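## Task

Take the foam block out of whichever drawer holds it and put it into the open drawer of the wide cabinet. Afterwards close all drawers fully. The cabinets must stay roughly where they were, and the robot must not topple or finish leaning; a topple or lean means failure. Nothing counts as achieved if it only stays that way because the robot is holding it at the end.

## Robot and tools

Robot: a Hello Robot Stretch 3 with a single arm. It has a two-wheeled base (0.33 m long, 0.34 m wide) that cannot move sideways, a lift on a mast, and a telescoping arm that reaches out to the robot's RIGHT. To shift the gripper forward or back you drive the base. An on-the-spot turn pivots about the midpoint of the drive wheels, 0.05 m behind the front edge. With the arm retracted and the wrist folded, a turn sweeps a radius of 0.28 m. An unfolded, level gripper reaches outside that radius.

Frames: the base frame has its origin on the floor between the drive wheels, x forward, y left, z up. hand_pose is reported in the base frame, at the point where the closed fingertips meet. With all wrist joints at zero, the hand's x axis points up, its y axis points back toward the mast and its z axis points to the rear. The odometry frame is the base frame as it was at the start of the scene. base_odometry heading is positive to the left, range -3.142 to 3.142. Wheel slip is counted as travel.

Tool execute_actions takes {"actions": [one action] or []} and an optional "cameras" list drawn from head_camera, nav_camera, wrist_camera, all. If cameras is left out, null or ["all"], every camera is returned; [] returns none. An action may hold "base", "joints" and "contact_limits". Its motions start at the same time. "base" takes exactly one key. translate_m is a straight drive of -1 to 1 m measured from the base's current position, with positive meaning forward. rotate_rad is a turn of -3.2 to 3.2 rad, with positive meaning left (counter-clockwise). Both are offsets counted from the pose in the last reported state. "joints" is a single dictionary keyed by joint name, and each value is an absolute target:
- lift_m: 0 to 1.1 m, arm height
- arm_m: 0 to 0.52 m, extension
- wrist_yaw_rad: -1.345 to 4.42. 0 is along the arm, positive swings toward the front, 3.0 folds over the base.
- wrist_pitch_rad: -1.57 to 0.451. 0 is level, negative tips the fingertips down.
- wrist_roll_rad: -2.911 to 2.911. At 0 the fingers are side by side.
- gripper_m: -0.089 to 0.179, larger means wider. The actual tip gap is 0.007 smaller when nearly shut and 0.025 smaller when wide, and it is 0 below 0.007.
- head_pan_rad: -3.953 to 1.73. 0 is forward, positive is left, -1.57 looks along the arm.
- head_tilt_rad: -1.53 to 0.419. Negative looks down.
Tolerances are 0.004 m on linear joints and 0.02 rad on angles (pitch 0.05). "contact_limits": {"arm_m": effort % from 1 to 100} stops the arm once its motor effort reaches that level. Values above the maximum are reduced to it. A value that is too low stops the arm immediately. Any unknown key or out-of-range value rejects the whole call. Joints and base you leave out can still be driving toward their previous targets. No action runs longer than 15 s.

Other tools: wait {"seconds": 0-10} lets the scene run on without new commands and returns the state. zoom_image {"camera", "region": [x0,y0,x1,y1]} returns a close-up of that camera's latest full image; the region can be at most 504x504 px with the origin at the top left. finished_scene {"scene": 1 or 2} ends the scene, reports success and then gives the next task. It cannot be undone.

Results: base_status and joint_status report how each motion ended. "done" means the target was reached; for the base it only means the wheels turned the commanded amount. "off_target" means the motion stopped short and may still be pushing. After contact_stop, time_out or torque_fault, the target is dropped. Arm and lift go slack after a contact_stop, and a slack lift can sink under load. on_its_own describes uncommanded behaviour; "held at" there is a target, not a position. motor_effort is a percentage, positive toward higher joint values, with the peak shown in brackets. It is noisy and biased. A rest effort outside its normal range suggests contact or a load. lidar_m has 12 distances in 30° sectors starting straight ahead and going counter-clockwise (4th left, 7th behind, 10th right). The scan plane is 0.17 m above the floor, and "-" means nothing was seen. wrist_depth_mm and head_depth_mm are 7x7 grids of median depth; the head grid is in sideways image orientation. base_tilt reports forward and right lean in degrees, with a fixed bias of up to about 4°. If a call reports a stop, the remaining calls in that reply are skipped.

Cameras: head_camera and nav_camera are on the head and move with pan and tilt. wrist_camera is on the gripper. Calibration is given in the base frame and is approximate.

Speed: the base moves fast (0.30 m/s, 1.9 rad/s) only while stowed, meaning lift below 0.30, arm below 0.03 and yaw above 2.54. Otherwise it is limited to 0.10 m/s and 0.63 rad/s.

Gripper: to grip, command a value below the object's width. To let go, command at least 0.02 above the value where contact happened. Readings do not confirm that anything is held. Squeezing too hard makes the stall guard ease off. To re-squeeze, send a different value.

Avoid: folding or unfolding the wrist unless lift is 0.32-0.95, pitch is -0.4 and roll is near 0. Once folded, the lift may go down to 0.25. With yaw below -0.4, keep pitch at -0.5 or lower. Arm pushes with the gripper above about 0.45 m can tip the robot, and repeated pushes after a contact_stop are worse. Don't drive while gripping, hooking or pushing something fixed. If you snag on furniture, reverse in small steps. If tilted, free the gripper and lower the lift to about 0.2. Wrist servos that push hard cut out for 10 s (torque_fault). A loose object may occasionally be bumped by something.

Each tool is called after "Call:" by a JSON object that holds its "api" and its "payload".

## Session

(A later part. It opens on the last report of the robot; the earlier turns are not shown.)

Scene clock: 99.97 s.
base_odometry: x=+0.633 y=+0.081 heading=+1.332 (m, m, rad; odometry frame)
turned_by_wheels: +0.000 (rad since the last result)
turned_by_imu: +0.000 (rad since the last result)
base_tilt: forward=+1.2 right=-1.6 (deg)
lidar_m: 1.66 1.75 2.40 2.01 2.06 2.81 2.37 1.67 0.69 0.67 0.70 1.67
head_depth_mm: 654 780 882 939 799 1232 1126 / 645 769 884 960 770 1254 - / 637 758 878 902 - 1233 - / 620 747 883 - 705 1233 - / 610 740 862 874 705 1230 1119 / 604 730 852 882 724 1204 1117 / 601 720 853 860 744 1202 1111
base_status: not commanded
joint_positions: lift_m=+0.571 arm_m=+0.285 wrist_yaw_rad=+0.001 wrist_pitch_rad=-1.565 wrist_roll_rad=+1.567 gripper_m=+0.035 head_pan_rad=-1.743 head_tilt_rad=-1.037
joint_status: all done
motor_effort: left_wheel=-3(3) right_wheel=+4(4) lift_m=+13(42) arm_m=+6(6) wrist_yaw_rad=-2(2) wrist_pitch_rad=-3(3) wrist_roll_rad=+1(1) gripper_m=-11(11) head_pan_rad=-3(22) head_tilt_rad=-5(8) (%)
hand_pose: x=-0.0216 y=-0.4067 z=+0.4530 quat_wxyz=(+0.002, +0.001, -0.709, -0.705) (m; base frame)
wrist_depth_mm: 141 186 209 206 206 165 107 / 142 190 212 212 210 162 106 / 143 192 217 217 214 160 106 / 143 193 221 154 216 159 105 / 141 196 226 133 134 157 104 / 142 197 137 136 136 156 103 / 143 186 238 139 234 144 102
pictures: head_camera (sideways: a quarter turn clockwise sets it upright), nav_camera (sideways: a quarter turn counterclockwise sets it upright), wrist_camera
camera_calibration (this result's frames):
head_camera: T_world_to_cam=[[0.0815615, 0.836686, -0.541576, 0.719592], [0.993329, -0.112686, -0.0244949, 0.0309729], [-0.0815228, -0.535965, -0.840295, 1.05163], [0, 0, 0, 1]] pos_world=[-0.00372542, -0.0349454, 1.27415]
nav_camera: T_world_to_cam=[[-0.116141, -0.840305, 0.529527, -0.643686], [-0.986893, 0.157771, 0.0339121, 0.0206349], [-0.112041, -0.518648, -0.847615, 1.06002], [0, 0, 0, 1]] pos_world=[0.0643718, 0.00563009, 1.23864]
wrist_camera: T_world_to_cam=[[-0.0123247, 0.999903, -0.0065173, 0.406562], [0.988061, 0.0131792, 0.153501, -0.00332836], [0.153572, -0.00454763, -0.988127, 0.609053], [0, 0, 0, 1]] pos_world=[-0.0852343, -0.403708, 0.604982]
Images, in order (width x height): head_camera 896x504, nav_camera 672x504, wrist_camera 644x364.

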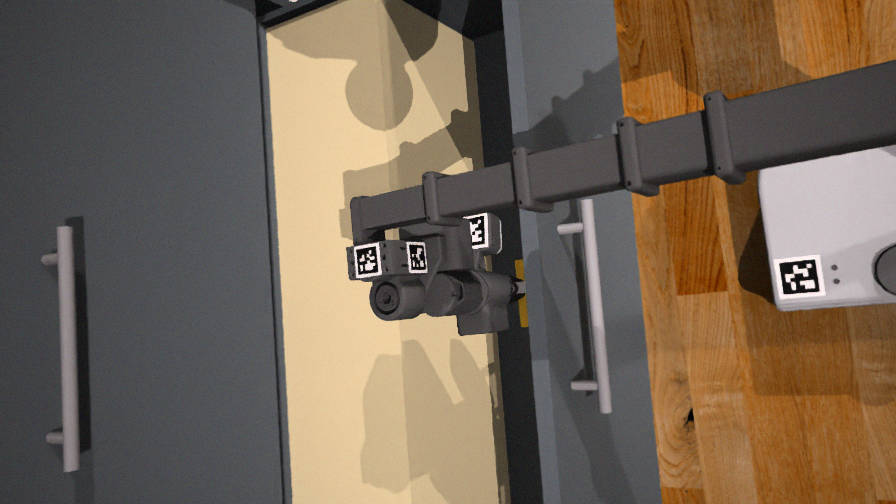

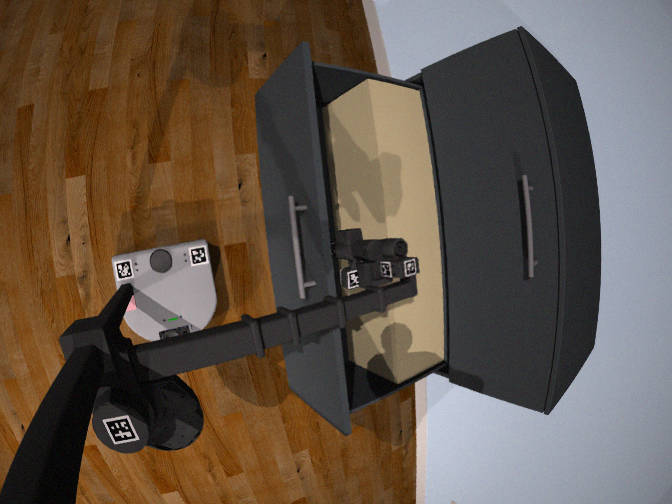

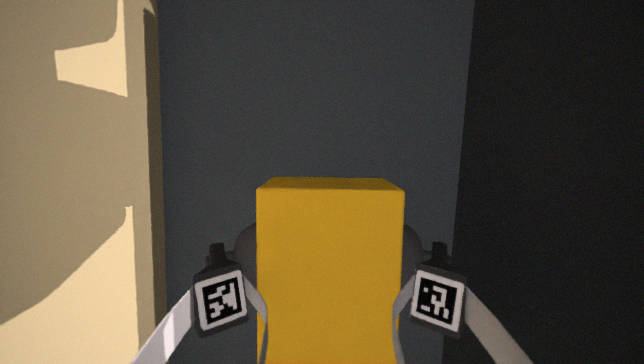

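Call:
{"api": "execute_actions", "payload": {"actions": [{"joints": {"lift_m": 0.532}}], "cameras": ["head_camera", "wrist_camera"]}}

Scene clock: 101.97 s.
base_odometry: x=+0.633 y=+0.081 heading=+1.332 (m, m, rad; odometry frame)
turned_by_wheels: +0.000 (rad since the last result)
turned_by_imu: +0.000 (rad since the last result)
base_tilt: forward=+1.1 right=-1.6 (deg)
lidar_m: 1.66 1.76 2.41 2.01 2.05 2.79 2.37 1.67 0.69 0.67 0.70 1.67
head_depth_mm: 653 781 887 936 800 1236 1122 / 645 770 886 958 775 1250 - / 636 758 875 899 742 1231 - / 618 749 860 - 707 1227 - / 610 738 858 865 702 1231 1116 / 605 729 858 882 725 1209 1116 / 600 722 856 861 746 1210 1110
base_status: not commanded
joint_positions: lift_m=+0.533 arm_m=+0.285 wrist_yaw_rad=+0.001 wrist_pitch_rad=-1.565 wrist_roll_rad=+1.567 gripper_m=+0.035 head_pan_rad=-1.743 head_tilt_rad=-1.037
joint_status: all done
motor_effort: left_wheel=-4(3) right_wheel=+4(4) lift_m=+13(15) arm_m=+6(6) wrist_yaw_rad=-3(2) wrist_pitch_rad=-3(3) wrist_roll_rad=+1(1) gripper_m=-11(11) head_pan_rad=-3(3) head_tilt_rad=-4(4) (%)
hand_pose: x=-0.0216 y=-0.4067 z=+0.4150 quat_wxyz=(+0.002, +0.001, -0.709, -0.705) (m; base frame)
wrist_depth_mm: 141 172 172 170 169 165 107 / 141 176 174 174 172 163 106 / 142 179 179 178 177 161 105 / 144 183 184 155 180 160 104 / 141 186 186 133 134 157 104 / 143 190 137 136 135 155 103 / 143 186 196 139 193 144 102
pictures: head_camera (sideways: a quarter turn clockwise sets it upright), wrist_camera
camera_calibration (this result's frames):
head_camera: T_world_to_cam=[[0.0815669, 0.836693, -0.541565, 0.719578], [0.993328, -0.112691, -0.0244941, 0.0309719], [-0.0815235, -0.535954, -0.840302, 1.05164], [0, 0, 0, 1]] pos_world=[-0.00372554, -0.034945, 1.27415]
wrist_camera: T_world_to_cam=[[-0.0123245, 0.999903, -0.00651718, 0.406315], [0.988061, 0.013179, 0.153501, 0.00250437], [0.153572, -0.00454755, -0.988127, 0.571505], [0, 0, 0, 1]] pos_world=[-0.0852343, -0.403709, 0.566984]
Images, in order (width x height): head_camera 896x504, wrist_camera 644x364.

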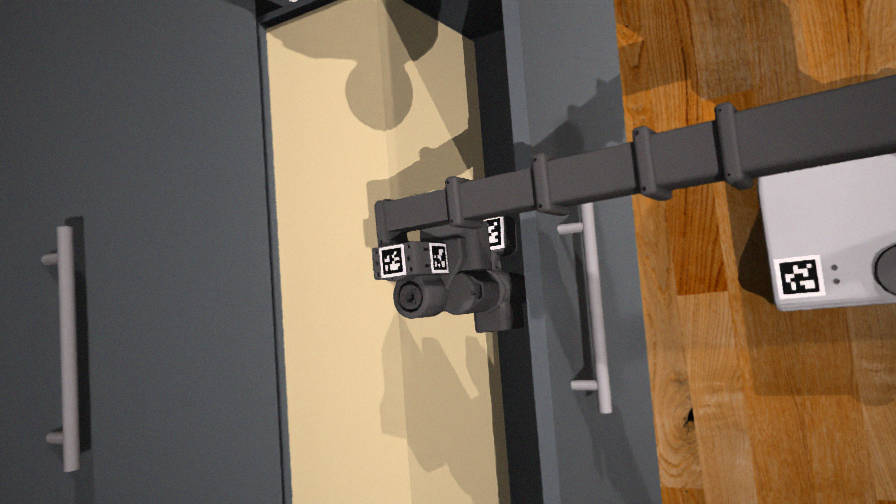

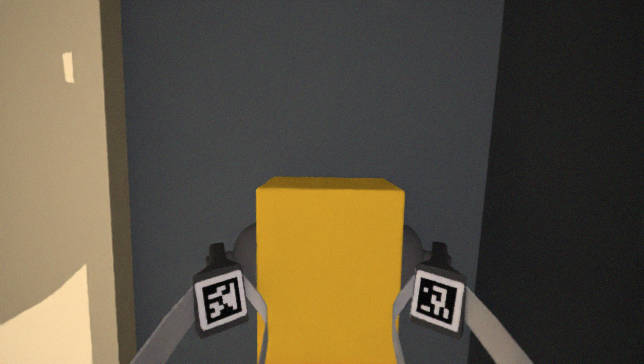

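Call:
{"api": "execute_actions", "payload": {"actions": [{"joints": {"lift_m": 0.529, "gripper_m": 0.12}}], "cameras": ["wrist_camera"]}}

Scene clock: 105.00 s.
base_odometry: x=+0.633 y=+0.081 heading=+1.332 (m, m, rad; odometry frame)
turned_by_wheels: +0.000 (rad since the last result)
turned_by_imu: +0.000 (rad since the last result)
base_tilt: forward=+1.2 right=-1.6 (deg)
lidar_m: 1.66 1.75 2.41 2.01 2.06 2.79 2.37 1.67 0.69 0.67 0.70 1.67
head_depth_mm: 652 783 889 935 801 1234 1127 / 644 768 882 960 774 1257 1143 / 636 759 861 898 740 1233 - / 619 749 860 - 708 1227 - / 609 742 859 858 701 1229 1113 / 604 731 857 880 725 1207 1116 / 599 724 851 864 746 1202 1114
base_status: not commanded
joint_positions: lift_m=+0.530 arm_m=+0.285 wrist_yaw_rad=+0.001 wrist_pitch_rad=-1.564 wrist_roll_rad=+1.567 gripper_m=+0.120 head_pan_rad=-1.743 head_tilt_rad=-1.037
joint_status: all done
motor_effort: left_wheel=-3(3) right_wheel=+4(4) lift_m=+13(14) arm_m=+6(6) wrist_yaw_rad=-2(3) wrist_pitch_rad=-3(3) wrist_roll_rad=+1(0) gripper_m=+1(81) head_pan_rad=-3(3) head_tilt_rad=-5(4) (%)
hand_pose: x=-0.0216 y=-0.4068 z=+0.4120 quat_wxyz=(+0.002, +0.001, -0.709, -0.705) (m; base frame)
wrist_depth_mm: 140 170 169 168 167 165 107 / 142 173 172 171 170 163 106 / 143 177 176 175 174 161 106 / 144 181 181 149 177 160 105 / 141 184 183 136 180 148 104 / 142 173 188 140 184 136 104 / 139 195 193 142 187 167 98
pictures: wrist_camera
camera_calibration (this result's frames):
wrist_camera: T_world_to_cam=[[-0.012321, 0.9999, -0.00700399, 0.406626], [0.988061, 0.0132503, 0.153495, 0.00299985], [0.153573, -0.00502915, -0.988125, 0.568331], [0, 0, 0, 1]] pos_world=[-0.0852341, -0.403767, 0.563969]
Images, in order (width x height): wrist_camera 644x364.

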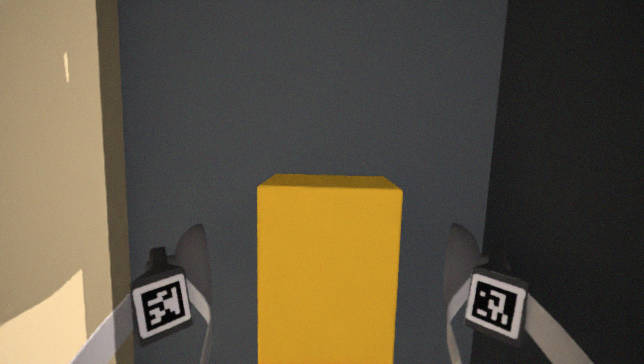

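Call:
{"api": "execute_actions", "payload": {"actions": [{"joints": {"lift_m": 0.86}}], "cameras": ["wrist_camera"]}}

Call:
{"api": "execute_actions", "payload": {"actions": [{"joints": {"arm_m": 0.0, "lift_m": 0.74, "wrist_pitch_rad": -0.4, "wrist_roll_rad": 0.0, "wrist_yaw_rad": 2.3, "gripper_m": 0.03, "head_pan_rad": -1.6, "head_tilt_rad": -1.15}}], "cameras": ["head_camera", "nav_camera"]}}

Scene clock: 111.10 s.
base_odometry: x=+0.633 y=+0.081 heading=+1.332 (m, m, rad; odometry frame)
turned_by_wheels: +0.000 (rad since the last result)
turned_by_imu: +0.000 (rad since the last result)
base_tilt: forward=+1.1 right=-1.6 (deg)
lidar_m: 1.66 1.75 2.41 2.00 2.05 2.79 2.37 1.67 0.69 0.67 0.70 1.67
head_depth_mm: 654 776 906 - - 1211 1122 / 641 - - 1005 772 1232 1155 / 607 - 855 940 754 1232 - / - - 844 911 720 1231 - / 597 - 838 898 709 1223 1114 / 603 730 855 882 726 1202 1109 / 600 723 853 864 744 1207 1110
base_status: not commanded
joint_positions: lift_m=+0.859 arm_m=+0.285 wrist_yaw_rad=+0.001 wrist_pitch_rad=-1.564 wrist_roll_rad=+1.567 gripper_m=+0.120 head_pan_rad=-1.743 head_tilt_rad=-1.037
joint_status: all done
motor_effort: left_wheel=-4(3) right_wheel=+4(4) lift_m=+47(49) arm_m=+5(6) wrist_yaw_rad=-2(2) wrist_pitch_rad=-3(3) wrist_roll_rad=+1(1) gripper_m=+1(1) head_pan_rad=-3(3) head_tilt_rad=-4(4) (%)
hand_pose: x=-0.0216 y=-0.4069 z=+0.7416 quat_wxyz=(+0.002, +0.001, -0.709, -0.705) (m; base frame)
wrist_depth_mm: 253 251 350 478 358 215 817 / 258 257 358 484 351 199 854 / 264 261 368 498 339 206 866 / 270 269 373 475 335 209 870 / 278 275 442 529 331 926 913 / 281 281 446 530 347 935 934 / 288 288 402 549 334 940 967
pictures: wrist_camera
camera_calibration (this result's frames):
wrist_camera: T_world_to_cam=[[-0.0123256, 0.999897, -0.0074014, 0.40934], [0.98806, 0.0133159, 0.15349, -0.0475582], [0.153573, -0.00542116, -0.988122, 0.893841], [0, 0, 0, 1]] pos_world=[-0.0852342, -0.403819, 0.893554]
Images, in order (width x height): wrist_camera 644x364.

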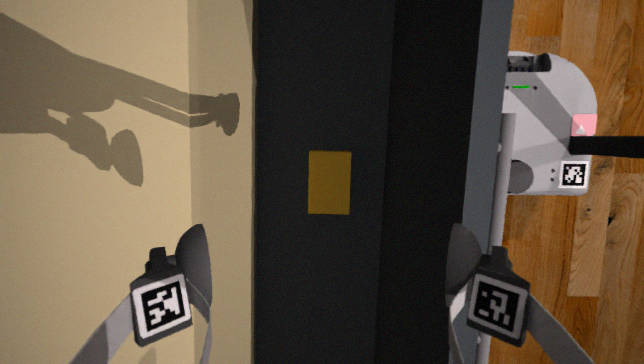

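Scene clock: 114.40 s.
base_odometry: x=+0.633 y=+0.081 heading=+1.332 (m, m, rad; odometry frame)
turned_by_wheels: +0.000 (rad since the last result)
turned_by_imu: +0.000 (rad since the last result)
base_tilt: forward=+1.1 right=-1.6 (deg)
lidar_m: 1.66 1.76 2.41 2.01 2.05 2.79 2.37 1.67 0.69 0.67 0.70 1.68
head_depth_mm: 660 798 830 920 - - - / 663 804 830 964 - 1225 - / 664 808 826 965 - 1239 - / 665 808 826 979 - - - / 670 814 827 942 1266 - 1113 / 672 848 830 948 1259 1195 1115 / 677 848 836 743 1259 1203 1108
base_status: not commanded
joint_positions: lift_m=+0.741 arm_m=+0.003 wrist_yaw_rad=+2.298 wrist_pitch_rad=-0.419 wrist_roll_rad=+0.003 gripper_m=+0.030 head_pan_rad=-1.607 head_tilt_rad=-1.136
joint_status: all done
joint sent to its limit — the command would take arm_m past its lower limit, so that joint was sent only as far as its limit.
motor_effort: left_wheel=-3(4) right_wheel=+5(5) lift_m=+12(39) arm_m=-5(1) wrist_yaw_rad=+2(2) wrist_pitch_rad=+11(11) wrist_roll_rad=-1(1) gripper_m=+0(82) head_pan_rad=+3(18) head_tilt_rad=-5(13) (%)
hand_pose: x=+0.1462 y=+0.0010 z=+0.7531 quat_wxyz=(+0.418, +0.692, -0.149, +0.570) (m; base frame)
wrist_depth_mm: - - - - - - - / - - - - - - - / - - - - - - - / - - - - - - - / - - - - - - - / - - - - - - - / 924 950 944 955 920 931 955
pictures: head_camera (sideways: a quarter turn clockwise sets it upright), nav_camera (sideways: a quarter turn counterclockwise sets it upright)
camera_calibration (this result's frames):
head_camera: T_world_to_cam=[[-0.0308582, 0.889512, -0.455868, 0.608632], [0.999511, 0.0251794, -0.0185266, 0.0231624], [-0.00500112, -0.456217, -0.889854, 1.11557], [0, 0, 0, 1]] pos_world=[0.00120935, -0.0330252, 1.27058]
nav_camera: T_world_to_cam=[[-0.00286636, -0.896547, 0.442939, -0.531586], [-0.99929, 0.0192055, 0.0324069, 0.0226744], [-0.0375612, -0.442532, -0.895966, 1.1224], [0, 0, 0, 1]] pos_world=[0.0632934, 0.0196712, 1.24036]
Images, in order (width x height): head_camera 896x504, nav_camera 672x504.

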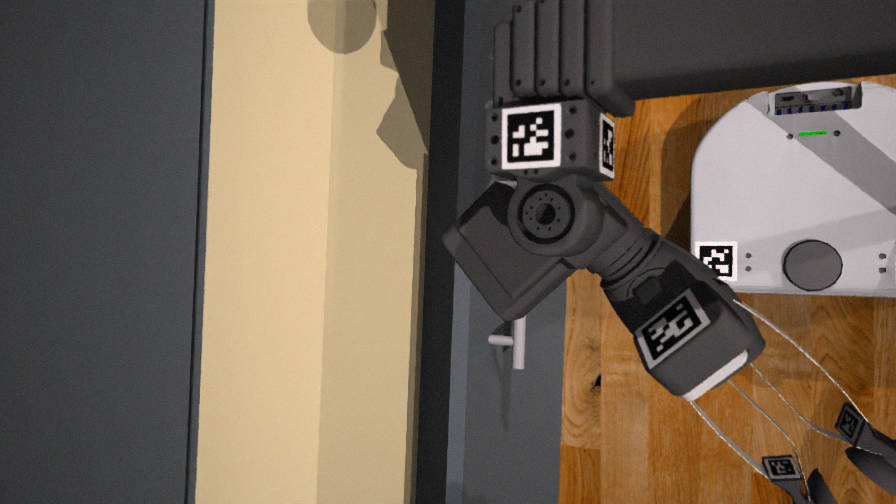

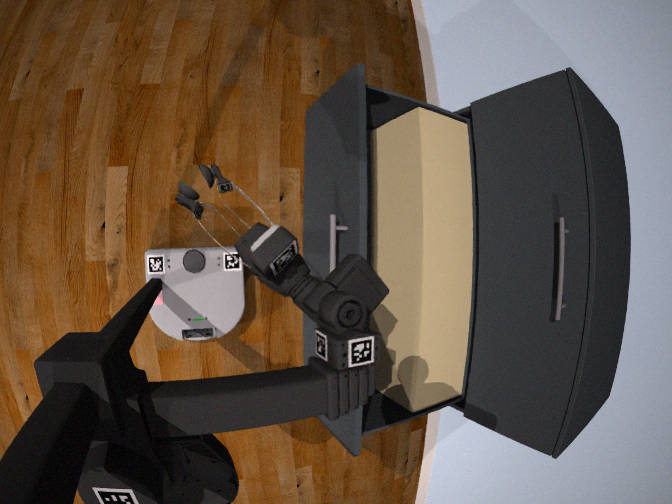

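Call:
{"api": "execute_actions", "payload": {"actions": [{"joints": {"lift_m": 0.485, "arm_m": 0.02, "head_tilt_rad": -1.05}}], "cameras": ["head_camera"]}}

Scene clock: 119.07 s.
base_odometry: x=+0.633 y=+0.081 heading=+1.332 (m, m, rad; odometry frame)
turned_by_wheels: +0.000 (rad since the last result)
turned_by_imu: +0.000 (rad since the last result)
base_tilt: forward=+1.2 right=-1.6 (deg)
lidar_m: 1.66 1.75 2.41 2.01 2.06 2.79 2.37 1.67 0.69 0.67 0.70 1.67
head_depth_mm: 626 742 857 914 771 1234 1131 / 628 746 856 915 776 1247 1141 / 614 748 868 920 736 - - / 631 750 866 930 722 - - / 633 756 864 936 704 1226 1102 / 636 759 859 938 762 1217 1132 / 640 761 857 949 769 1212 1113
base_status: not commanded
joint_positions: lift_m=+0.486 arm_m=+0.020 wrist_yaw_rad=+2.298 wrist_pitch_rad=-0.418 wrist_roll_rad=+0.003 gripper_m=+0.030 head_pan_rad=-1.607 head_tilt_rad=-1.051
joint_status: all done
motor_effort: left_wheel=-4(3) right_wheel=+3(4) lift_m=+13(12) arm_m=+6(5) wrist_yaw_rad=+1(1) wrist_pitch_rad=+10(11) wrist_roll_rad=-2(1) gripper_m=+0(0) head_pan_rad=+3(3) head_tilt_rad=+0(7) (%)
hand_pose: x=+0.1463 y=-0.0155 z=+0.4983 quat_wxyz=(+0.417, +0.692, -0.150, +0.570) (m; base frame)
wrist_depth_mm: - - - - - - - / - - - - - - - / - - - - - - - / - - - - - - - / 950 956 952 985 979 935 961 / 792 801 787 792 813 798 796 / 670 680 648 676 659 673 670
pictures: head_camera (sideways: a quarter turn clockwise sets it upright)
camera_calibration (this result's frames):
head_camera: T_world_to_cam=[[-0.0323707, 0.847533, -0.529754, 0.704887], [0.999447, 0.0233818, -0.0236637, 0.0298531], [-0.00766921, -0.530227, -0.847821, 1.06096], [0, 0, 0, 1]] pos_world=[0.00111788, -0.0355622, 1.27363]
Images, in order (width x height): head_camera 896x504.

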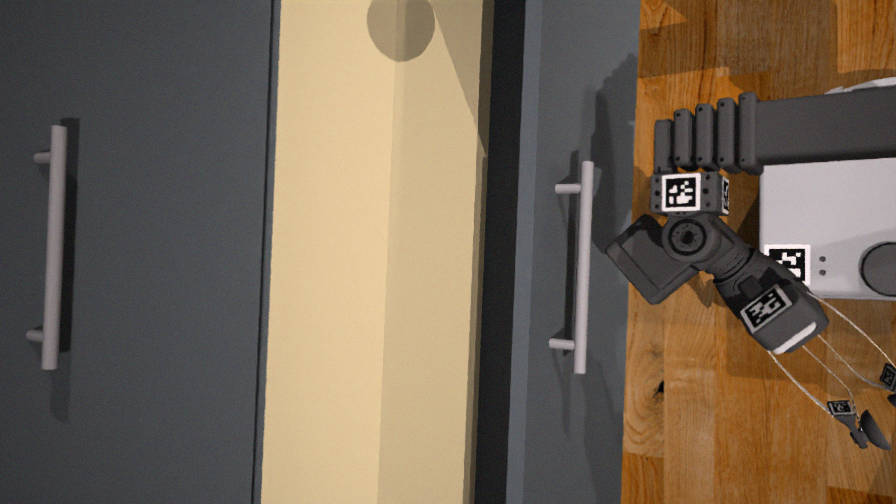

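Call:
{"api": "execute_actions", "payload": {"actions": [{"joints": {"arm_m": 0.36}, "contact_limits": {"arm_m": 22}}], "cameras": ["head_camera"]}}

Scene clock: 122.23 s.
base_odometry: x=+0.633 y=+0.081 heading=+1.332 (m, m, rad; odometry frame)
turned_by_wheels: +0.000 (rad since the last result)
turned_by_imu: -0.005 (rad since the last result)
base_tilt: forward=+1.1 right=-1.6 (deg)
lidar_m: 1.66 1.76 2.40 2.00 2.05 2.79 2.37 1.68 0.69 0.67 0.70 1.66
head_depth_mm: 624 742 862 928 748 1235 1128 / 625 745 857 931 755 1251 1138 / 614 748 856 937 712 1202 - / 615 749 869 941 681 1194 - / 630 751 869 947 726 1246 1101 / 634 755 865 953 779 1217 1127 / 636 757 860 919 785 1220 1109
base_status: not commanded
joint_positions: lift_m=+0.486 arm_m=+0.041 wrist_yaw_rad=+2.301 wrist_pitch_rad=-0.418 wrist_roll_rad=+0.003 gripper_m=+0.030 head_pan_rad=-1.606 head_tilt_rad=-1.047
joint_status: arm_m contact_stop (moved +0.021 of +0.340)
on_its_own: arm_m is slack since a contact_stop, until your next command for it (your +0.360 is given up)
motor_effort: left_wheel=+0(7) right_wheel=+2(13) lift_m=+17(18) arm_m=+0(24) wrist_yaw_rad=-3(18) wrist_pitch_rad=+10(11) wrist_roll_rad=-2(1) gripper_m=+0(0) head_pan_rad=+3(3) head_tilt_rad=-2(1) (%)
contact_limits: arm_m 22 (drawing in: default 30, maximum 50; extending or still: default 42, maximum 68)
hand_pose: x=+0.1459 y=-0.0360 z=+0.4982 quat_wxyz=(+0.416, +0.692, -0.149, +0.571) (m; base frame)
wrist_depth_mm: - - - - - - - / - - - - - - - / - - - - - - - / - - - - - - - / 948 954 955 989 972 955 943 / 781 764 809 798 833 773 798 / 676 678 646 675 654 687 663
pictures: head_camera (sideways: a quarter turn clockwise sets it upright)
camera_calibration (this result's frames):
head_camera: T_world_to_cam=[[-0.0331966, 0.845659, -0.53269, 0.708717], [0.999422, 0.0241966, -0.0238699, 0.0301218], [-0.00729651, -0.533175, -0.845973, 1.05856], [0, 0, 0, 1]] pos_world=[0.00114637, -0.0356646, 1.27376]
Images, in order (width x height): head_camera 896x504.

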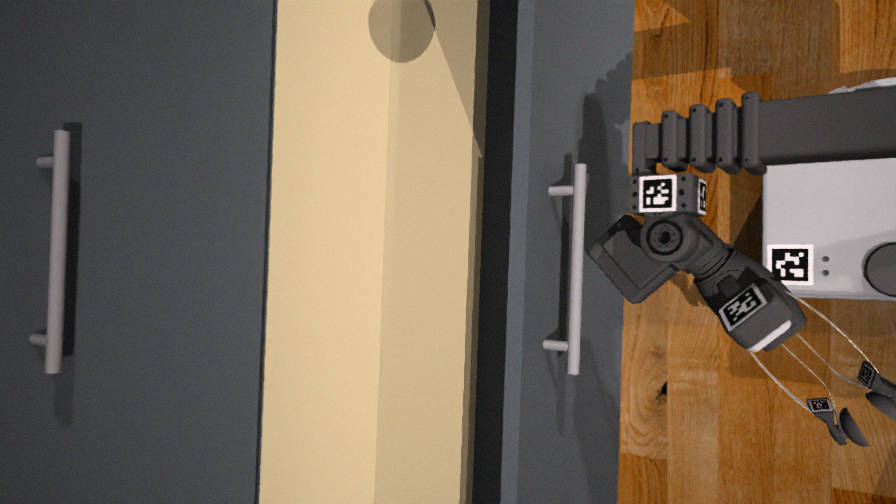

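Call:
{"api": "execute_actions", "payload": {"actions": [{"joints": {"arm_m": 0.015, "lift_m": 0.3}}], "cameras": []}}

Call:
{"api": "execute_actions", "payload": {"actions": [{"joints": {"arm_m": 0.075}}], "cameras": ["head_camera"]}}

Scene clock: 125.33 s.
base_odometry: x=+0.633 y=+0.081 heading=+1.332 (m, m, rad; odometry frame)
turned_by_wheels: +0.000 (rad since the last result)
turned_by_imu: +0.000 (rad since the last result)
base_tilt: forward=+1.2 right=-1.6 (deg)
lidar_m: 1.66 1.75 2.40 2.01 2.05 2.80 2.37 1.68 0.69 0.67 0.70 1.67
head_depth_mm: 625 740 862 927 747 1234 1120 / 626 746 858 932 756 1233 1145 / 613 748 854 938 714 1255 - / 615 748 870 947 719 1264 - / 633 753 865 949 727 1220 1103 / 634 755 865 954 779 1221 1120 / 637 760 859 917 786 1214 1114
base_status: not commanded
joint_positions: lift_m=+0.301 arm_m=+0.015 wrist_yaw_rad=+2.301 wrist_pitch_rad=-0.418 wrist_roll_rad=+0.003 gripper_m=+0.030 head_pan_rad=-1.606 head_tilt_rad=-1.047
joint_status: all done
motor_effort: left_wheel=-1(1) right_wheel=+2(1) lift_m=+13(13) arm_m=-6(3) wrist_yaw_rad=-3(3) wrist_pitch_rad=+10(10) wrist_roll_rad=-2(2) gripper_m=+0(0) head_pan_rad=+3(3) head_tilt_rad=-1(1) (%)
hand_pose: x=+0.1459 y=-0.0107 z=+0.3134 quat_wxyz=(+0.416, +0.692, -0.149, +0.571) (m; base frame)
wrist_depth_mm: - - - - - - - / - - - - - - - / - - - - - - - / 832 811 842 825 840 868 834 / 658 670 669 686 675 668 657 / 559 542 559 553 562 541 549 / 468 463 459 467 455 467 465
pictures: none
No camera images: the call's "cameras" was empty. Leave "cameras" out to get every camera's image.

Scene clock: 126.93 s.
base_odometry: x=+0.633 y=+0.081 heading=+1.332 (m, m, rad; odometry frame)
turned_by_wheels: +0.000 (rad since the last result)
turned_by_imu: +0.000 (rad since the last result)
base_tilt: forward=+1.1 right=-1.6 (deg)
lidar_m: 1.66 1.75 2.40 2.01 2.05 2.79 2.37 1.68 0.69 0.67 0.70 1.66
head_depth_mm: 625 742 862 926 748 1234 1120 / 626 745 859 930 752 1235 1152 / 613 747 858 935 712 1229 - / 615 750 869 943 721 1195 - / 632 751 867 948 727 1242 1105 / 634 756 860 951 777 1223 1114 / 636 756 860 917 784 1213 1107
base_status: not commanded
joint_positions: lift_m=+0.301 arm_m=+0.075 wrist_yaw_rad=+2.301 wrist_pitch_rad=-0.418 wrist_roll_rad=+0.003 gripper_m=+0.030 head_pan_rad=-1.606 head_tilt_rad=-1.047
joint_status: all done
motor_effort: left_wheel=+0(0) right_wheel=+1(1) lift_m=+13(13) arm_m=+6(5) wrist_yaw_rad=-3(2) wrist_pitch_rad=+10(10) wrist_roll_rad=-1(1) gripper_m=+0(0) head_pan_rad=+3(3) head_tilt_rad=-1(1) (%)
hand_pose: x=+0.1459 y=-0.0699 z=+0.3134 quat_wxyz=(+0.416, +0.692, -0.149, +0.571) (m; base frame)
wrist_depth_mm: - - - - - - - / - - - - - - - / - - - - - - - / 837 851 845 853 837 845 831 / 678 658 674 678 666 660 671 / 554 545 553 538 565 553 534 / 486 470 454 476 457 475 466
pictures: head_camera (sideways: a quarter turn clockwise sets it upright)
camera_calibration (this result's frames):
head_camera: T_world_to_cam=[[-0.0331969, 0.845659, -0.53269, 0.708717], [0.999422, 0.024197, -0.0238699, 0.0301218], [-0.00729632, -0.533175, -0.845973, 1.05856], [0, 0, 0, 1]] pos_world=[0.00114639, -0.0356646, 1.27376]
Images, in order (width x height): head_camera 896x504.

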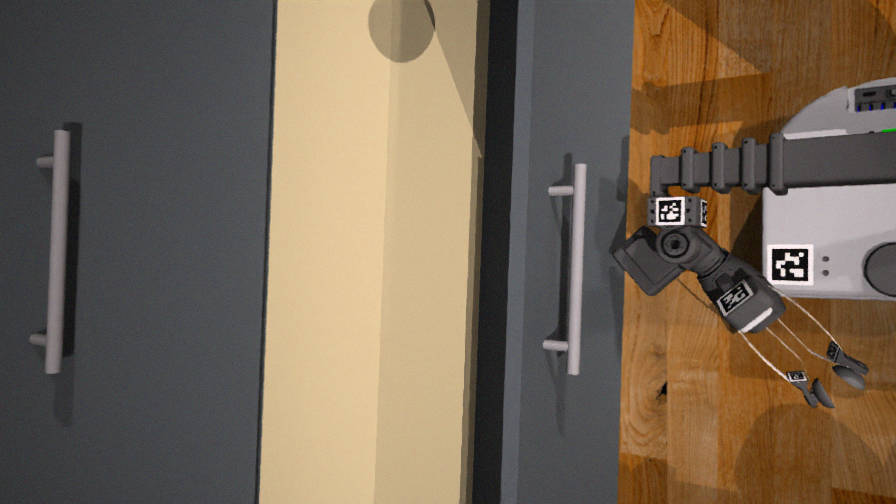

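Call:
{"api": "execute_actions", "payload": {"actions": [{"joints": {"arm_m": 0.39, "wrist_yaw_rad": 2.0}, "contact_limits": {"arm_m": 36}}], "cameras": ["head_camera", "nav_camera"]}}

Scene clock: 130.90 s.
base_odometry: x=+0.633 y=+0.081 heading=+1.332 (m, m, rad; odometry frame)
turned_by_wheels: +0.000 (rad since the last result)
turned_by_imu: +0.000 (rad since the last result)
base_tilt: forward=+1.1 right=-1.6 (deg)
lidar_m: 1.66 1.75 2.39 2.00 2.05 2.79 2.37 1.68 0.69 0.67 0.70 1.66
head_depth_mm: 623 743 863 1201 1362 1235 1122 / 626 746 873 1198 1361 1233 1151 / 614 745 874 1059 1360 1245 - / 616 749 912 1021 1357 1225 - / 631 748 916 1073 1353 1221 1117 / 634 757 887 1234 1349 1223 1114 / 635 758 892 1244 1344 1218 1110
base_status: not commanded
joint_positions: lift_m=+0.301 arm_m=+0.389 wrist_yaw_rad=+1.992 wrist_pitch_rad=-0.418 wrist_roll_rad=+0.003 gripper_m=+0.030 head_pan_rad=-1.606 head_tilt_rad=-1.047
joint_status: all done
motor_effort: left_wheel=-4(7) right_wheel=+7(20) lift_m=+13(13) arm_m=+10(32) wrist_yaw_rad=+9(40) wrist_pitch_rad=+10(11) wrist_roll_rad=-1(2) gripper_m=+0(0) head_pan_rad=+3(3) head_tilt_rad=-1(2) (%)
contact_limits: arm_m 36 (drawing in: default 30, maximum 50; extending or still: default 42, maximum 68)
hand_pose: x=+0.1835 y=-0.4426 z=+0.3134 quat_wxyz=(+0.499, +0.661, -0.253, +0.500) (m; base frame)
wrist_depth_mm: - - - - - - - / - - - - - - - / - - - - - - - / 816 845 852 835 839 856 837 / 668 664 682 695 663 653 670 / 547 555 556 550 566 540 525 / 472 472 454 474 456 472 390
pictures: head_camera (sideways: a quarter turn clockwise sets it upright), nav_camera (sideways: a quarter turn counterclockwise sets it upright)
camera_calibration (this result's frames):
head_camera: T_world_to_cam=[[-0.0331968, 0.845652, -0.532702, 0.708732], [0.999422, 0.0241963, -0.0238707, 0.0301228], [-0.0072969, -0.533186, -0.845966, 1.05855], [0, 0, 0, 1]] pos_world=[0.00114636, -0.0356649, 1.27376]
nav_camera: T_world_to_cam=[[-0.000560508, -0.853829, 0.520553, -0.632701], [-0.999204, 0.0212431, 0.0337677, 0.0208985], [-0.03989, -0.52012, -0.853161, 1.06679], [0, 0, 0, 1]] pos_world=[0.0630815, 0.0141967, 1.23879]
Images, in order (width x height): head_camera 896x504, nav_camera 672x504.

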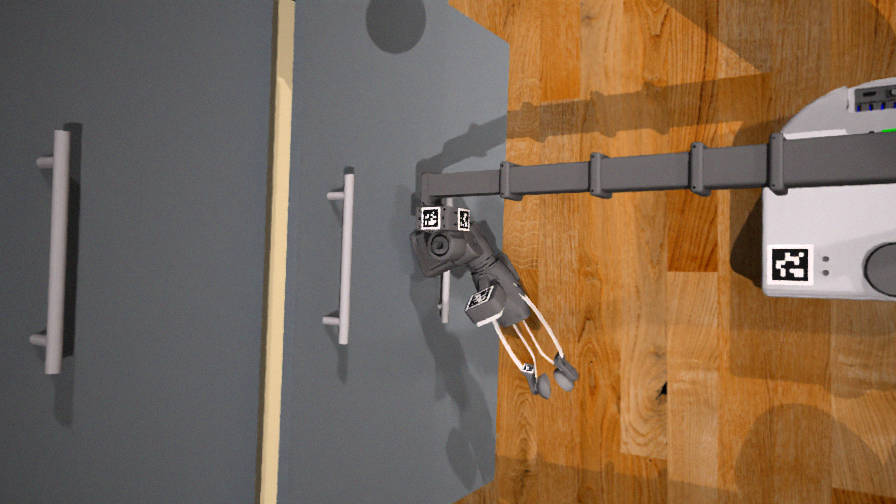

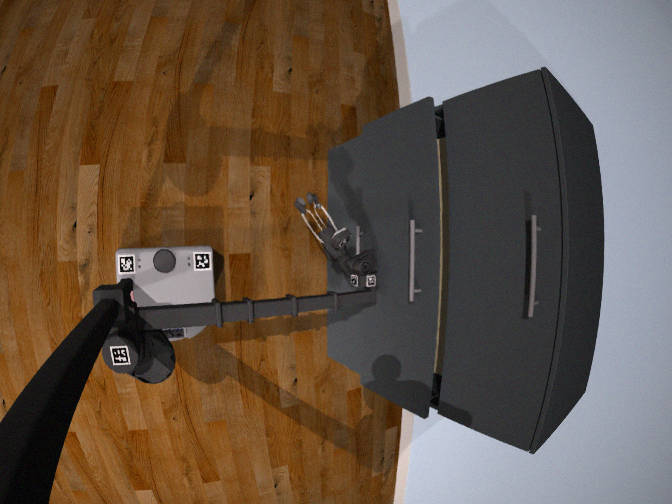

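Call:
{"api": "execute_actions", "payload": {"actions": [{"joints": {"arm_m": 0.435, "wrist_yaw_rad": 2.15}, "contact_limits": {"arm_m": 32}}], "cameras": ["head_camera"]}}

Scene clock: 132.63 s.
base_odometry: x=+0.633 y=+0.081 heading=+1.332 (m, m, rad; odometry frame)
turned_by_wheels: +0.000 (rad since the last result)
turned_by_imu: +0.000 (rad since the last result)
base_tilt: forward=+1.1 right=-1.6 (deg)
lidar_m: 1.66 1.75 2.39 2.01 2.04 2.79 2.37 1.67 0.69 0.67 0.70 1.67
head_depth_mm: 626 740 907 1199 1362 1225 1131 / 624 743 912 1199 1361 1231 1148 / 614 745 882 1200 1364 1250 - / 616 751 892 1325 1354 1225 - / 630 752 894 1171 1350 1220 1120 / 634 754 926 1237 1349 1222 1119 / 636 760 932 1233 1342 1219 1112
base_status: not commanded
joint_positions: lift_m=+0.301 arm_m=+0.434 wrist_yaw_rad=+2.145 wrist_pitch_rad=-0.418 wrist_roll_rad=+0.003 gripper_m=+0.030 head_pan_rad=-1.606 head_tilt_rad=-1.047
joint_status: all done
motor_effort: left_wheel=-5(15) right_wheel=+6(23) lift_m=+13(13) arm_m=+10(22) wrist_yaw_rad=+5(33) wrist_pitch_rad=+10(11) wrist_roll_rad=-1(1) gripper_m=+0(0) head_pan_rad=+3(3) head_tilt_rad=-1(1) (%)
contact_limits: arm_m 32 (drawing in: default 30, maximum 50; extending or still: default 42, maximum 68)
hand_pose: x=+0.1671 y=-0.4575 z=+0.3134 quat_wxyz=(+0.460, +0.678, -0.202, +0.537) (m; base frame)
wrist_depth_mm: - - - - - - - / - - - - - - - / - - - - - - - / 841 845 830 844 835 830 831 / 677 662 662 674 664 663 657 / 544 546 565 544 567 542 557 / 473 464 456 469 453 461 462
pictures: head_camera (sideways: a quarter turn clockwise sets it upright)
camera_calibration (this result's frames):
head_camera: T_world_to_cam=[[-0.0331969, 0.845652, -0.532702, 0.708732], [0.999422, 0.0241964, -0.0238707, 0.0301228], [-0.00729684, -0.533186, -0.845966, 1.05855], [0, 0, 0, 1]] pos_world=[0.00114636, -0.0356649, 1.27376]
Images, in order (width x height): head_camera 896x504.

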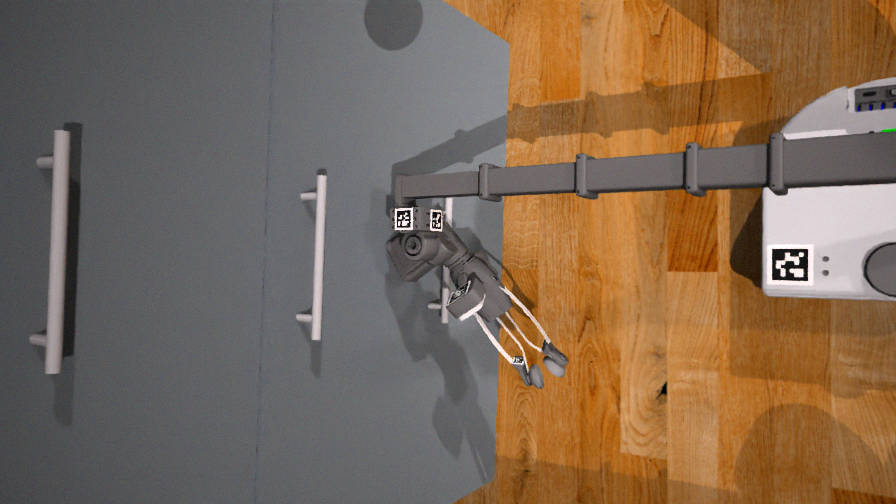

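Call:
{"api": "execute_actions", "payload": {"actions": []}}

Scene clock: 133.33 s.
base_odometry: x=+0.633 y=+0.081 heading=+1.332 (m, m, rad; odometry frame)
turned_by_wheels: +0.000 (rad since the last result)
turned_by_imu: +0.000 (rad since the last result)
base_tilt: forward=+1.2 right=-1.6 (deg)
lidar_m: 1.66 1.76 2.39 2.01 2.05 2.79 2.37 1.67 0.69 0.67 0.70 1.67
head_depth_mm: 624 743 903 1203 1375 1232 1126 / 627 745 911 1200 1366 1230 1141 / 613 748 882 1204 1365 1245 - / 615 749 887 1339 1356 1230 - / 630 752 888 1171 1359 1220 1116 / 633 754 928 1232 1355 1219 1121 / 635 758 931 1239 1347 1215 1114
base_status: not commanded
joint_positions: lift_m=+0.301 arm_m=+0.434 wrist_yaw_rad=+2.145 wrist_pitch_rad=-0.418 wrist_roll_rad=+0.003 gripper_m=+0.030 head_pan_rad=-1.606 head_tilt_rad=-1.047
joint_status: all done
motor_effort: left_wheel=-5(15) right_wheel=+5(23) lift_m=+13(13) arm_m=+10(22) wrist_yaw_rad=+5(33) wrist_pitch_rad=+10(11) wrist_roll_rad=-2(1) gripper_m=+0(0) head_pan_rad=+3(3) head_tilt_rad=-1(1) (%)
contact_limits: arm_m 32 (drawing in: default 30, maximum 50; extending or still: default 42, maximum 68)
hand_pose: x=+0.1671 y=-0.4575 z=+0.3134 quat_wxyz=(+0.460, +0.678, -0.202, +0.537) (m; base frame)
wrist_depth_mm: - - - - - - - / - - - - - - - / - - - - - - - / 851 859 848 841 842 835 837 / 671 677 656 674 661 645 669 / 550 558 564 549 563 544 544 / 469 466 461 466 448 462 469
pictures: head_camera (sideways: a quarter turn clockwise sets it upright), nav_camera (sideways: a quarter turn counterclockwise sets it upright), wrist_camera
camera_calibration (this result's frames):
head_camera: T_world_to_cam=[[-0.0331969, 0.845652, -0.532702, 0.708732], [0.999422, 0.0241964, -0.0238707, 0.0301228], [-0.00729684, -0.533186, -0.845966, 1.05855], [0, 0, 0, 1]] pos_world=[0.00114636, -0.0356649, 1.27376]
nav_camera: T_world_to_cam=[[-0.000560401, -0.853829, 0.520554, -0.632701], [-0.999204, 0.021243, 0.0337677, 0.0208985], [-0.0398899, -0.52012, -0.853161, 1.06679], [0, 0, 0, 1]] pos_world=[0.0630815, 0.0141967, 1.23879]
wrist_camera: T_world_to_cam=[[0.546319, -0.837562, 0.00500114, -0.478789], [-0.45237, -0.300083, -0.839828, 0.241004], [0.704909, 0.456552, -0.542829, 0.421129], [0, 0, 0, 1]] pos_world=[0.0737374, -0.520961, 0.433398]
Images, in order (width x height): head_camera 896x504, nav_camera 672x504, wrist_camera 644x364.

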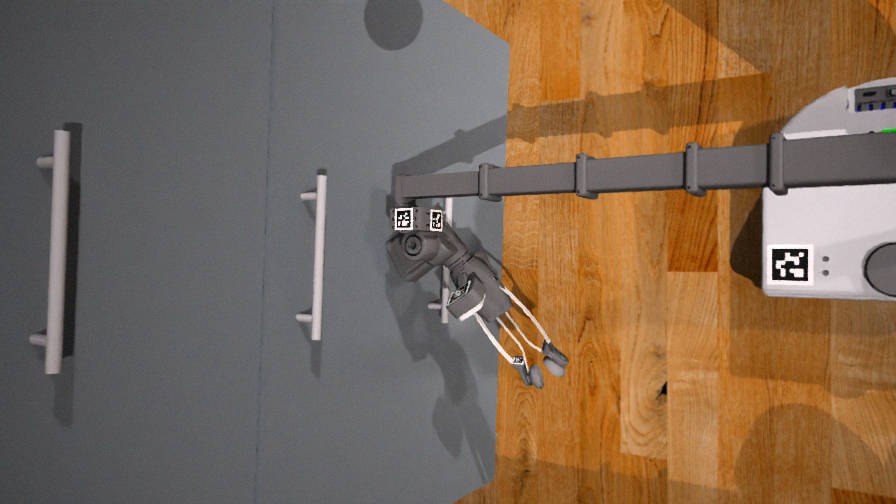

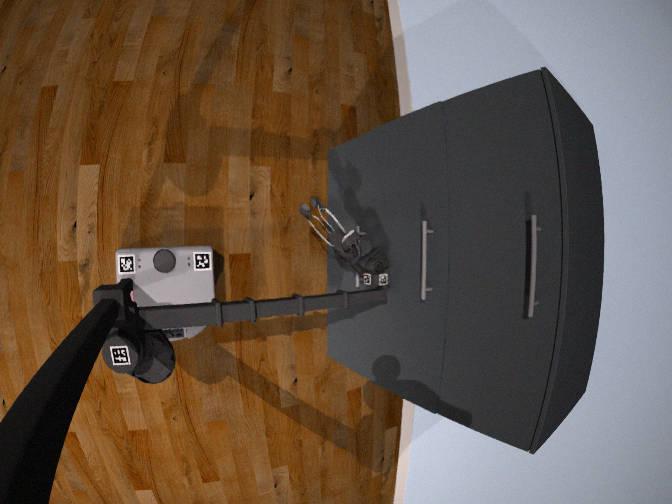

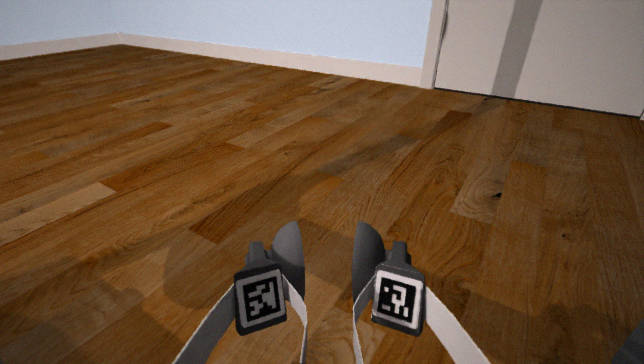

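Call:
{"api": "execute_actions", "payload": {"actions": [{"joints": {"arm_m": 0.46}, "contact_limits": {"arm_m": 30}}], "cameras": ["head_camera", "nav_camera"]}}

Scene clock: 134.27 s.
base_odometry: x=+0.633 y=+0.081 heading=+1.332 (m, m, rad; odometry frame)
turned_by_wheels: +0.000 (rad since the last result)
turned_by_imu: -0.001 (rad since the last result)
base_tilt: forward=+1.2 right=-1.6 (deg)
lidar_m: 1.67 1.75 2.39 2.01 2.05 2.80 2.37 1.68 0.69 0.67 0.70 1.66
head_depth_mm: 625 744 914 1202 1359 1239 1126 / 625 746 921 1207 1361 1232 1155 / 615 746 895 1207 1367 1244 - / 616 749 898 1332 1370 1224 - / 631 753 934 1167 1345 1229 1118 / 636 756 932 1230 1353 1221 1111 / 635 760 939 1242 1357 1223 1111
base_status: not commanded
joint_positions: lift_m=+0.301 arm_m=+0.441 wrist_yaw_rad=+2.148 wrist_pitch_rad=-0.418 wrist_roll_rad=+0.003 gripper_m=+0.030 head_pan_rad=-1.606 head_tilt_rad=-1.047
joint_status: arm_m contact_stop (moved +0.007 of +0.026)
on_its_own: arm_m is slack since a contact_stop, until your next command for it (your +0.460 is given up)
motor_effort: left_wheel=+0(7) right_wheel=+0(9) lift_m=+15(15) arm_m=+0(30) wrist_yaw_rad=+1(11) wrist_pitch_rad=+10(11) wrist_roll_rad=-2(1) gripper_m=+0(0) head_pan_rad=+3(3) head_tilt_rad=-1(2) (%)
contact_limits: arm_m 30 (drawing in: default 30, maximum 50; extending or still: default 42, maximum 68)
hand_pose: x=+0.1667 y=-0.4637 z=+0.3133 quat_wxyz=(+0.459, +0.679, -0.201, +0.537) (m; base frame)
wrist_depth_mm: - - - - - - - / - - - - - - - / - - - - - - - / 843 854 820 853 843 826 831 / 673 677 668 679 682 651 669 / 548 546 552 558 562 549 561 / 471 465 458 464 453 470 450
pictures: head_camera (sideways: a quarter turn clockwise sets it upright), nav_camera (sideways: a quarter turn counterclockwise sets it upright)
camera_calibration (this result's frames):
head_camera: T_world_to_cam=[[-0.0331973, 0.845642, -0.532717, 0.708751], [0.999422, 0.0241961, -0.0238718, 0.0301242], [-0.0072973, -0.533201, -0.845957, 1.05854], [0, 0, 0, 1]] pos_world=[0.00114635, -0.0356654, 1.27376]
nav_camera: T_world_to_cam=[[-0.000559977, -0.85382, 0.520569, -0.632721], [-0.999204, 0.0212434, 0.0337679, 0.0208982], [-0.0398904, -0.520135, -0.853152, 1.06678], [0, 0, 0, 1]] pos_world=[0.0630814, 0.0141955, 1.23879]
Images, in order (width x height): head_camera 896x504, nav_camera 672x504.

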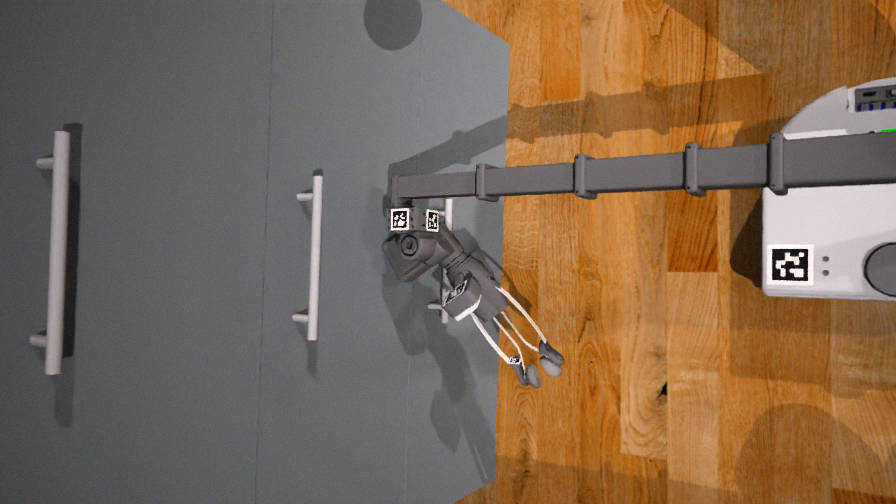

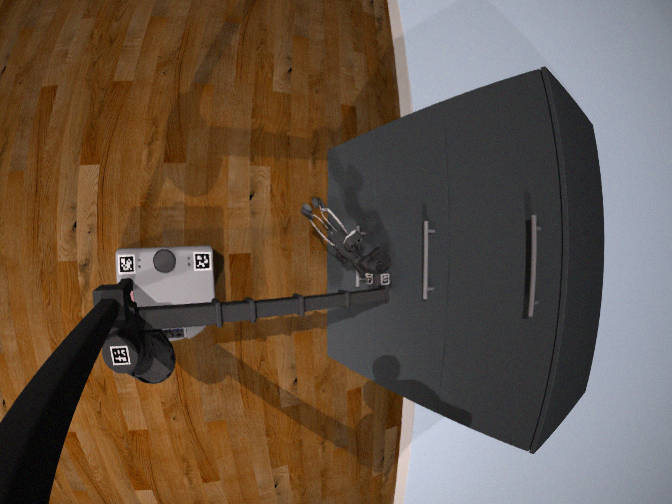

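Call:
{"api": "execute_actions", "payload": {"actions": [{"joints": {"arm_m": 0.3}}], "cameras": ["head_camera", "nav_camera"]}}

Call:
{"api": "zoom_image", "payload": {"camera": "head_camera", "region": [200, 0, 560, 504]}}

Scene clock: 136.70 s.
base_odometry: x=+0.633 y=+0.081 heading=+1.332 (m, m, rad; odometry frame)
turned_by_wheels: +0.000 (rad since the last result)
turned_by_imu: +0.000 (rad since the last result)
base_tilt: forward=+1.2 right=-1.5 (deg)
lidar_m: 1.66 1.75 2.39 2.01 2.05 2.79 2.37 1.68 0.69 0.67 0.70 1.66
head_depth_mm: 625 741 921 1197 1371 1238 1124 / 625 744 920 1203 1369 1232 1157 / 616 748 892 1159 1361 1238 - / 616 748 897 1148 1338 1233 - / 633 753 933 1229 1344 1219 1117 / 635 753 935 1232 1351 1215 1110 / 636 761 941 1243 1348 1213 1112
base_status: not commanded
joint_positions: lift_m=+0.301 arm_m=+0.300 wrist_yaw_rad=+2.148 wrist_pitch_rad=-0.418 wrist_roll_rad=+0.003 gripper_m=+0.030 head_pan_rad=-1.606 head_tilt_rad=-1.047
joint_status: all done
motor_effort: left_wheel=+1(0) right_wheel=+0(1) lift_m=+15(15) arm_m=-6(6) wrist_yaw_rad=+1(1) wrist_pitch_rad=+10(10) wrist_roll_rad=-1(1) gripper_m=+0(0) head_pan_rad=+3(3) head_tilt_rad=-1(1) (%)
hand_pose: x=+0.1667 y=-0.3229 z=+0.3133 quat_wxyz=(+0.459, +0.679, -0.201, +0.537) (m; base frame)
wrist_depth_mm: - - - - - - - / - - - - - - - / - - - - - - - / 860 834 836 825 838 848 836 / 665 654 657 671 669 650 649 / 554 547 564 548 569 548 556 / 473 464 457 475 453 468 464
pictures: head_camera (sideways: a quarter turn clockwise sets it upright), nav_camera (sideways: a quarter turn counterclockwise sets it upright)
camera_calibration (this result's frames):
head_camera: T_world_to_cam=[[-0.0331972, 0.845642, -0.532717, 0.708751], [0.999422, 0.024196, -0.0238718, 0.0301242], [-0.00729737, -0.533201, -0.845957, 1.05854], [0, 0, 0, 1]] pos_world=[0.00114635, -0.0356654, 1.27376]
nav_camera: T_world_to_cam=[[-0.000560079, -0.85382, 0.520569, -0.632721], [-0.999204, 0.0212436, 0.0337679, 0.0208982], [-0.0398904, -0.520135, -0.853152, 1.06678], [0, 0, 0, 1]] pos_world=[0.0630814, 0.0141955, 1.23879]
Images, in order (width x height): head_camera 896x504, nav_camera 672x504.

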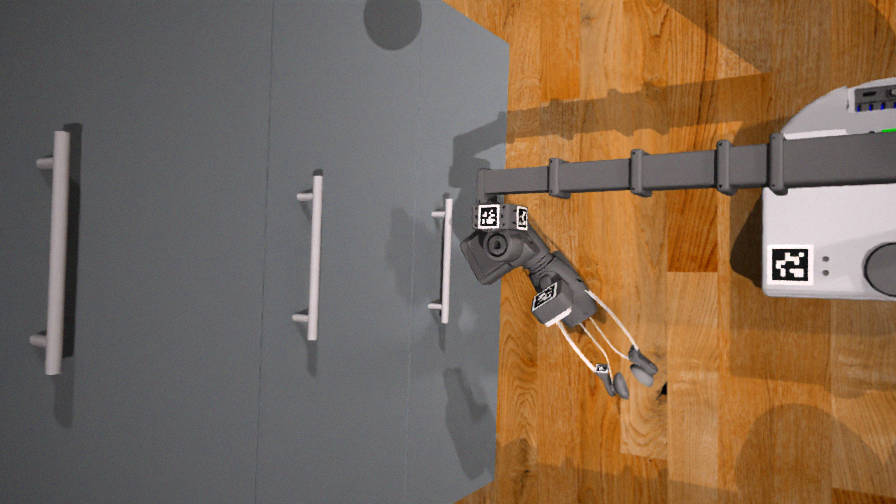

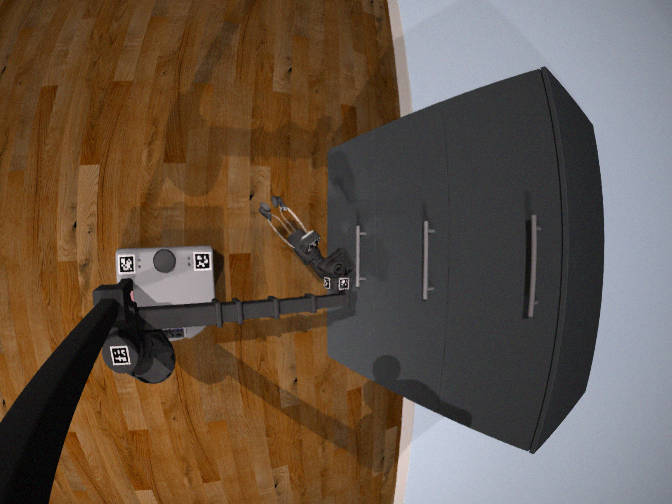

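Region (200, 0, 560, 504) of head_camera's 896x504 image, scaled by 1.000; it fills the left 360 columns of this view, and the rest is white.

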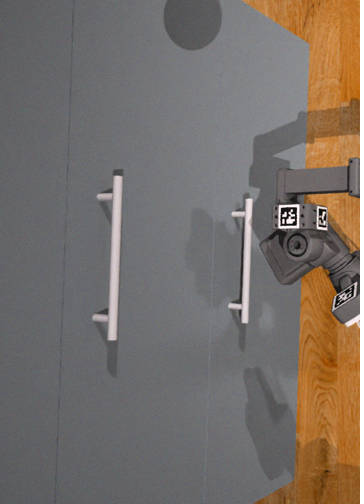

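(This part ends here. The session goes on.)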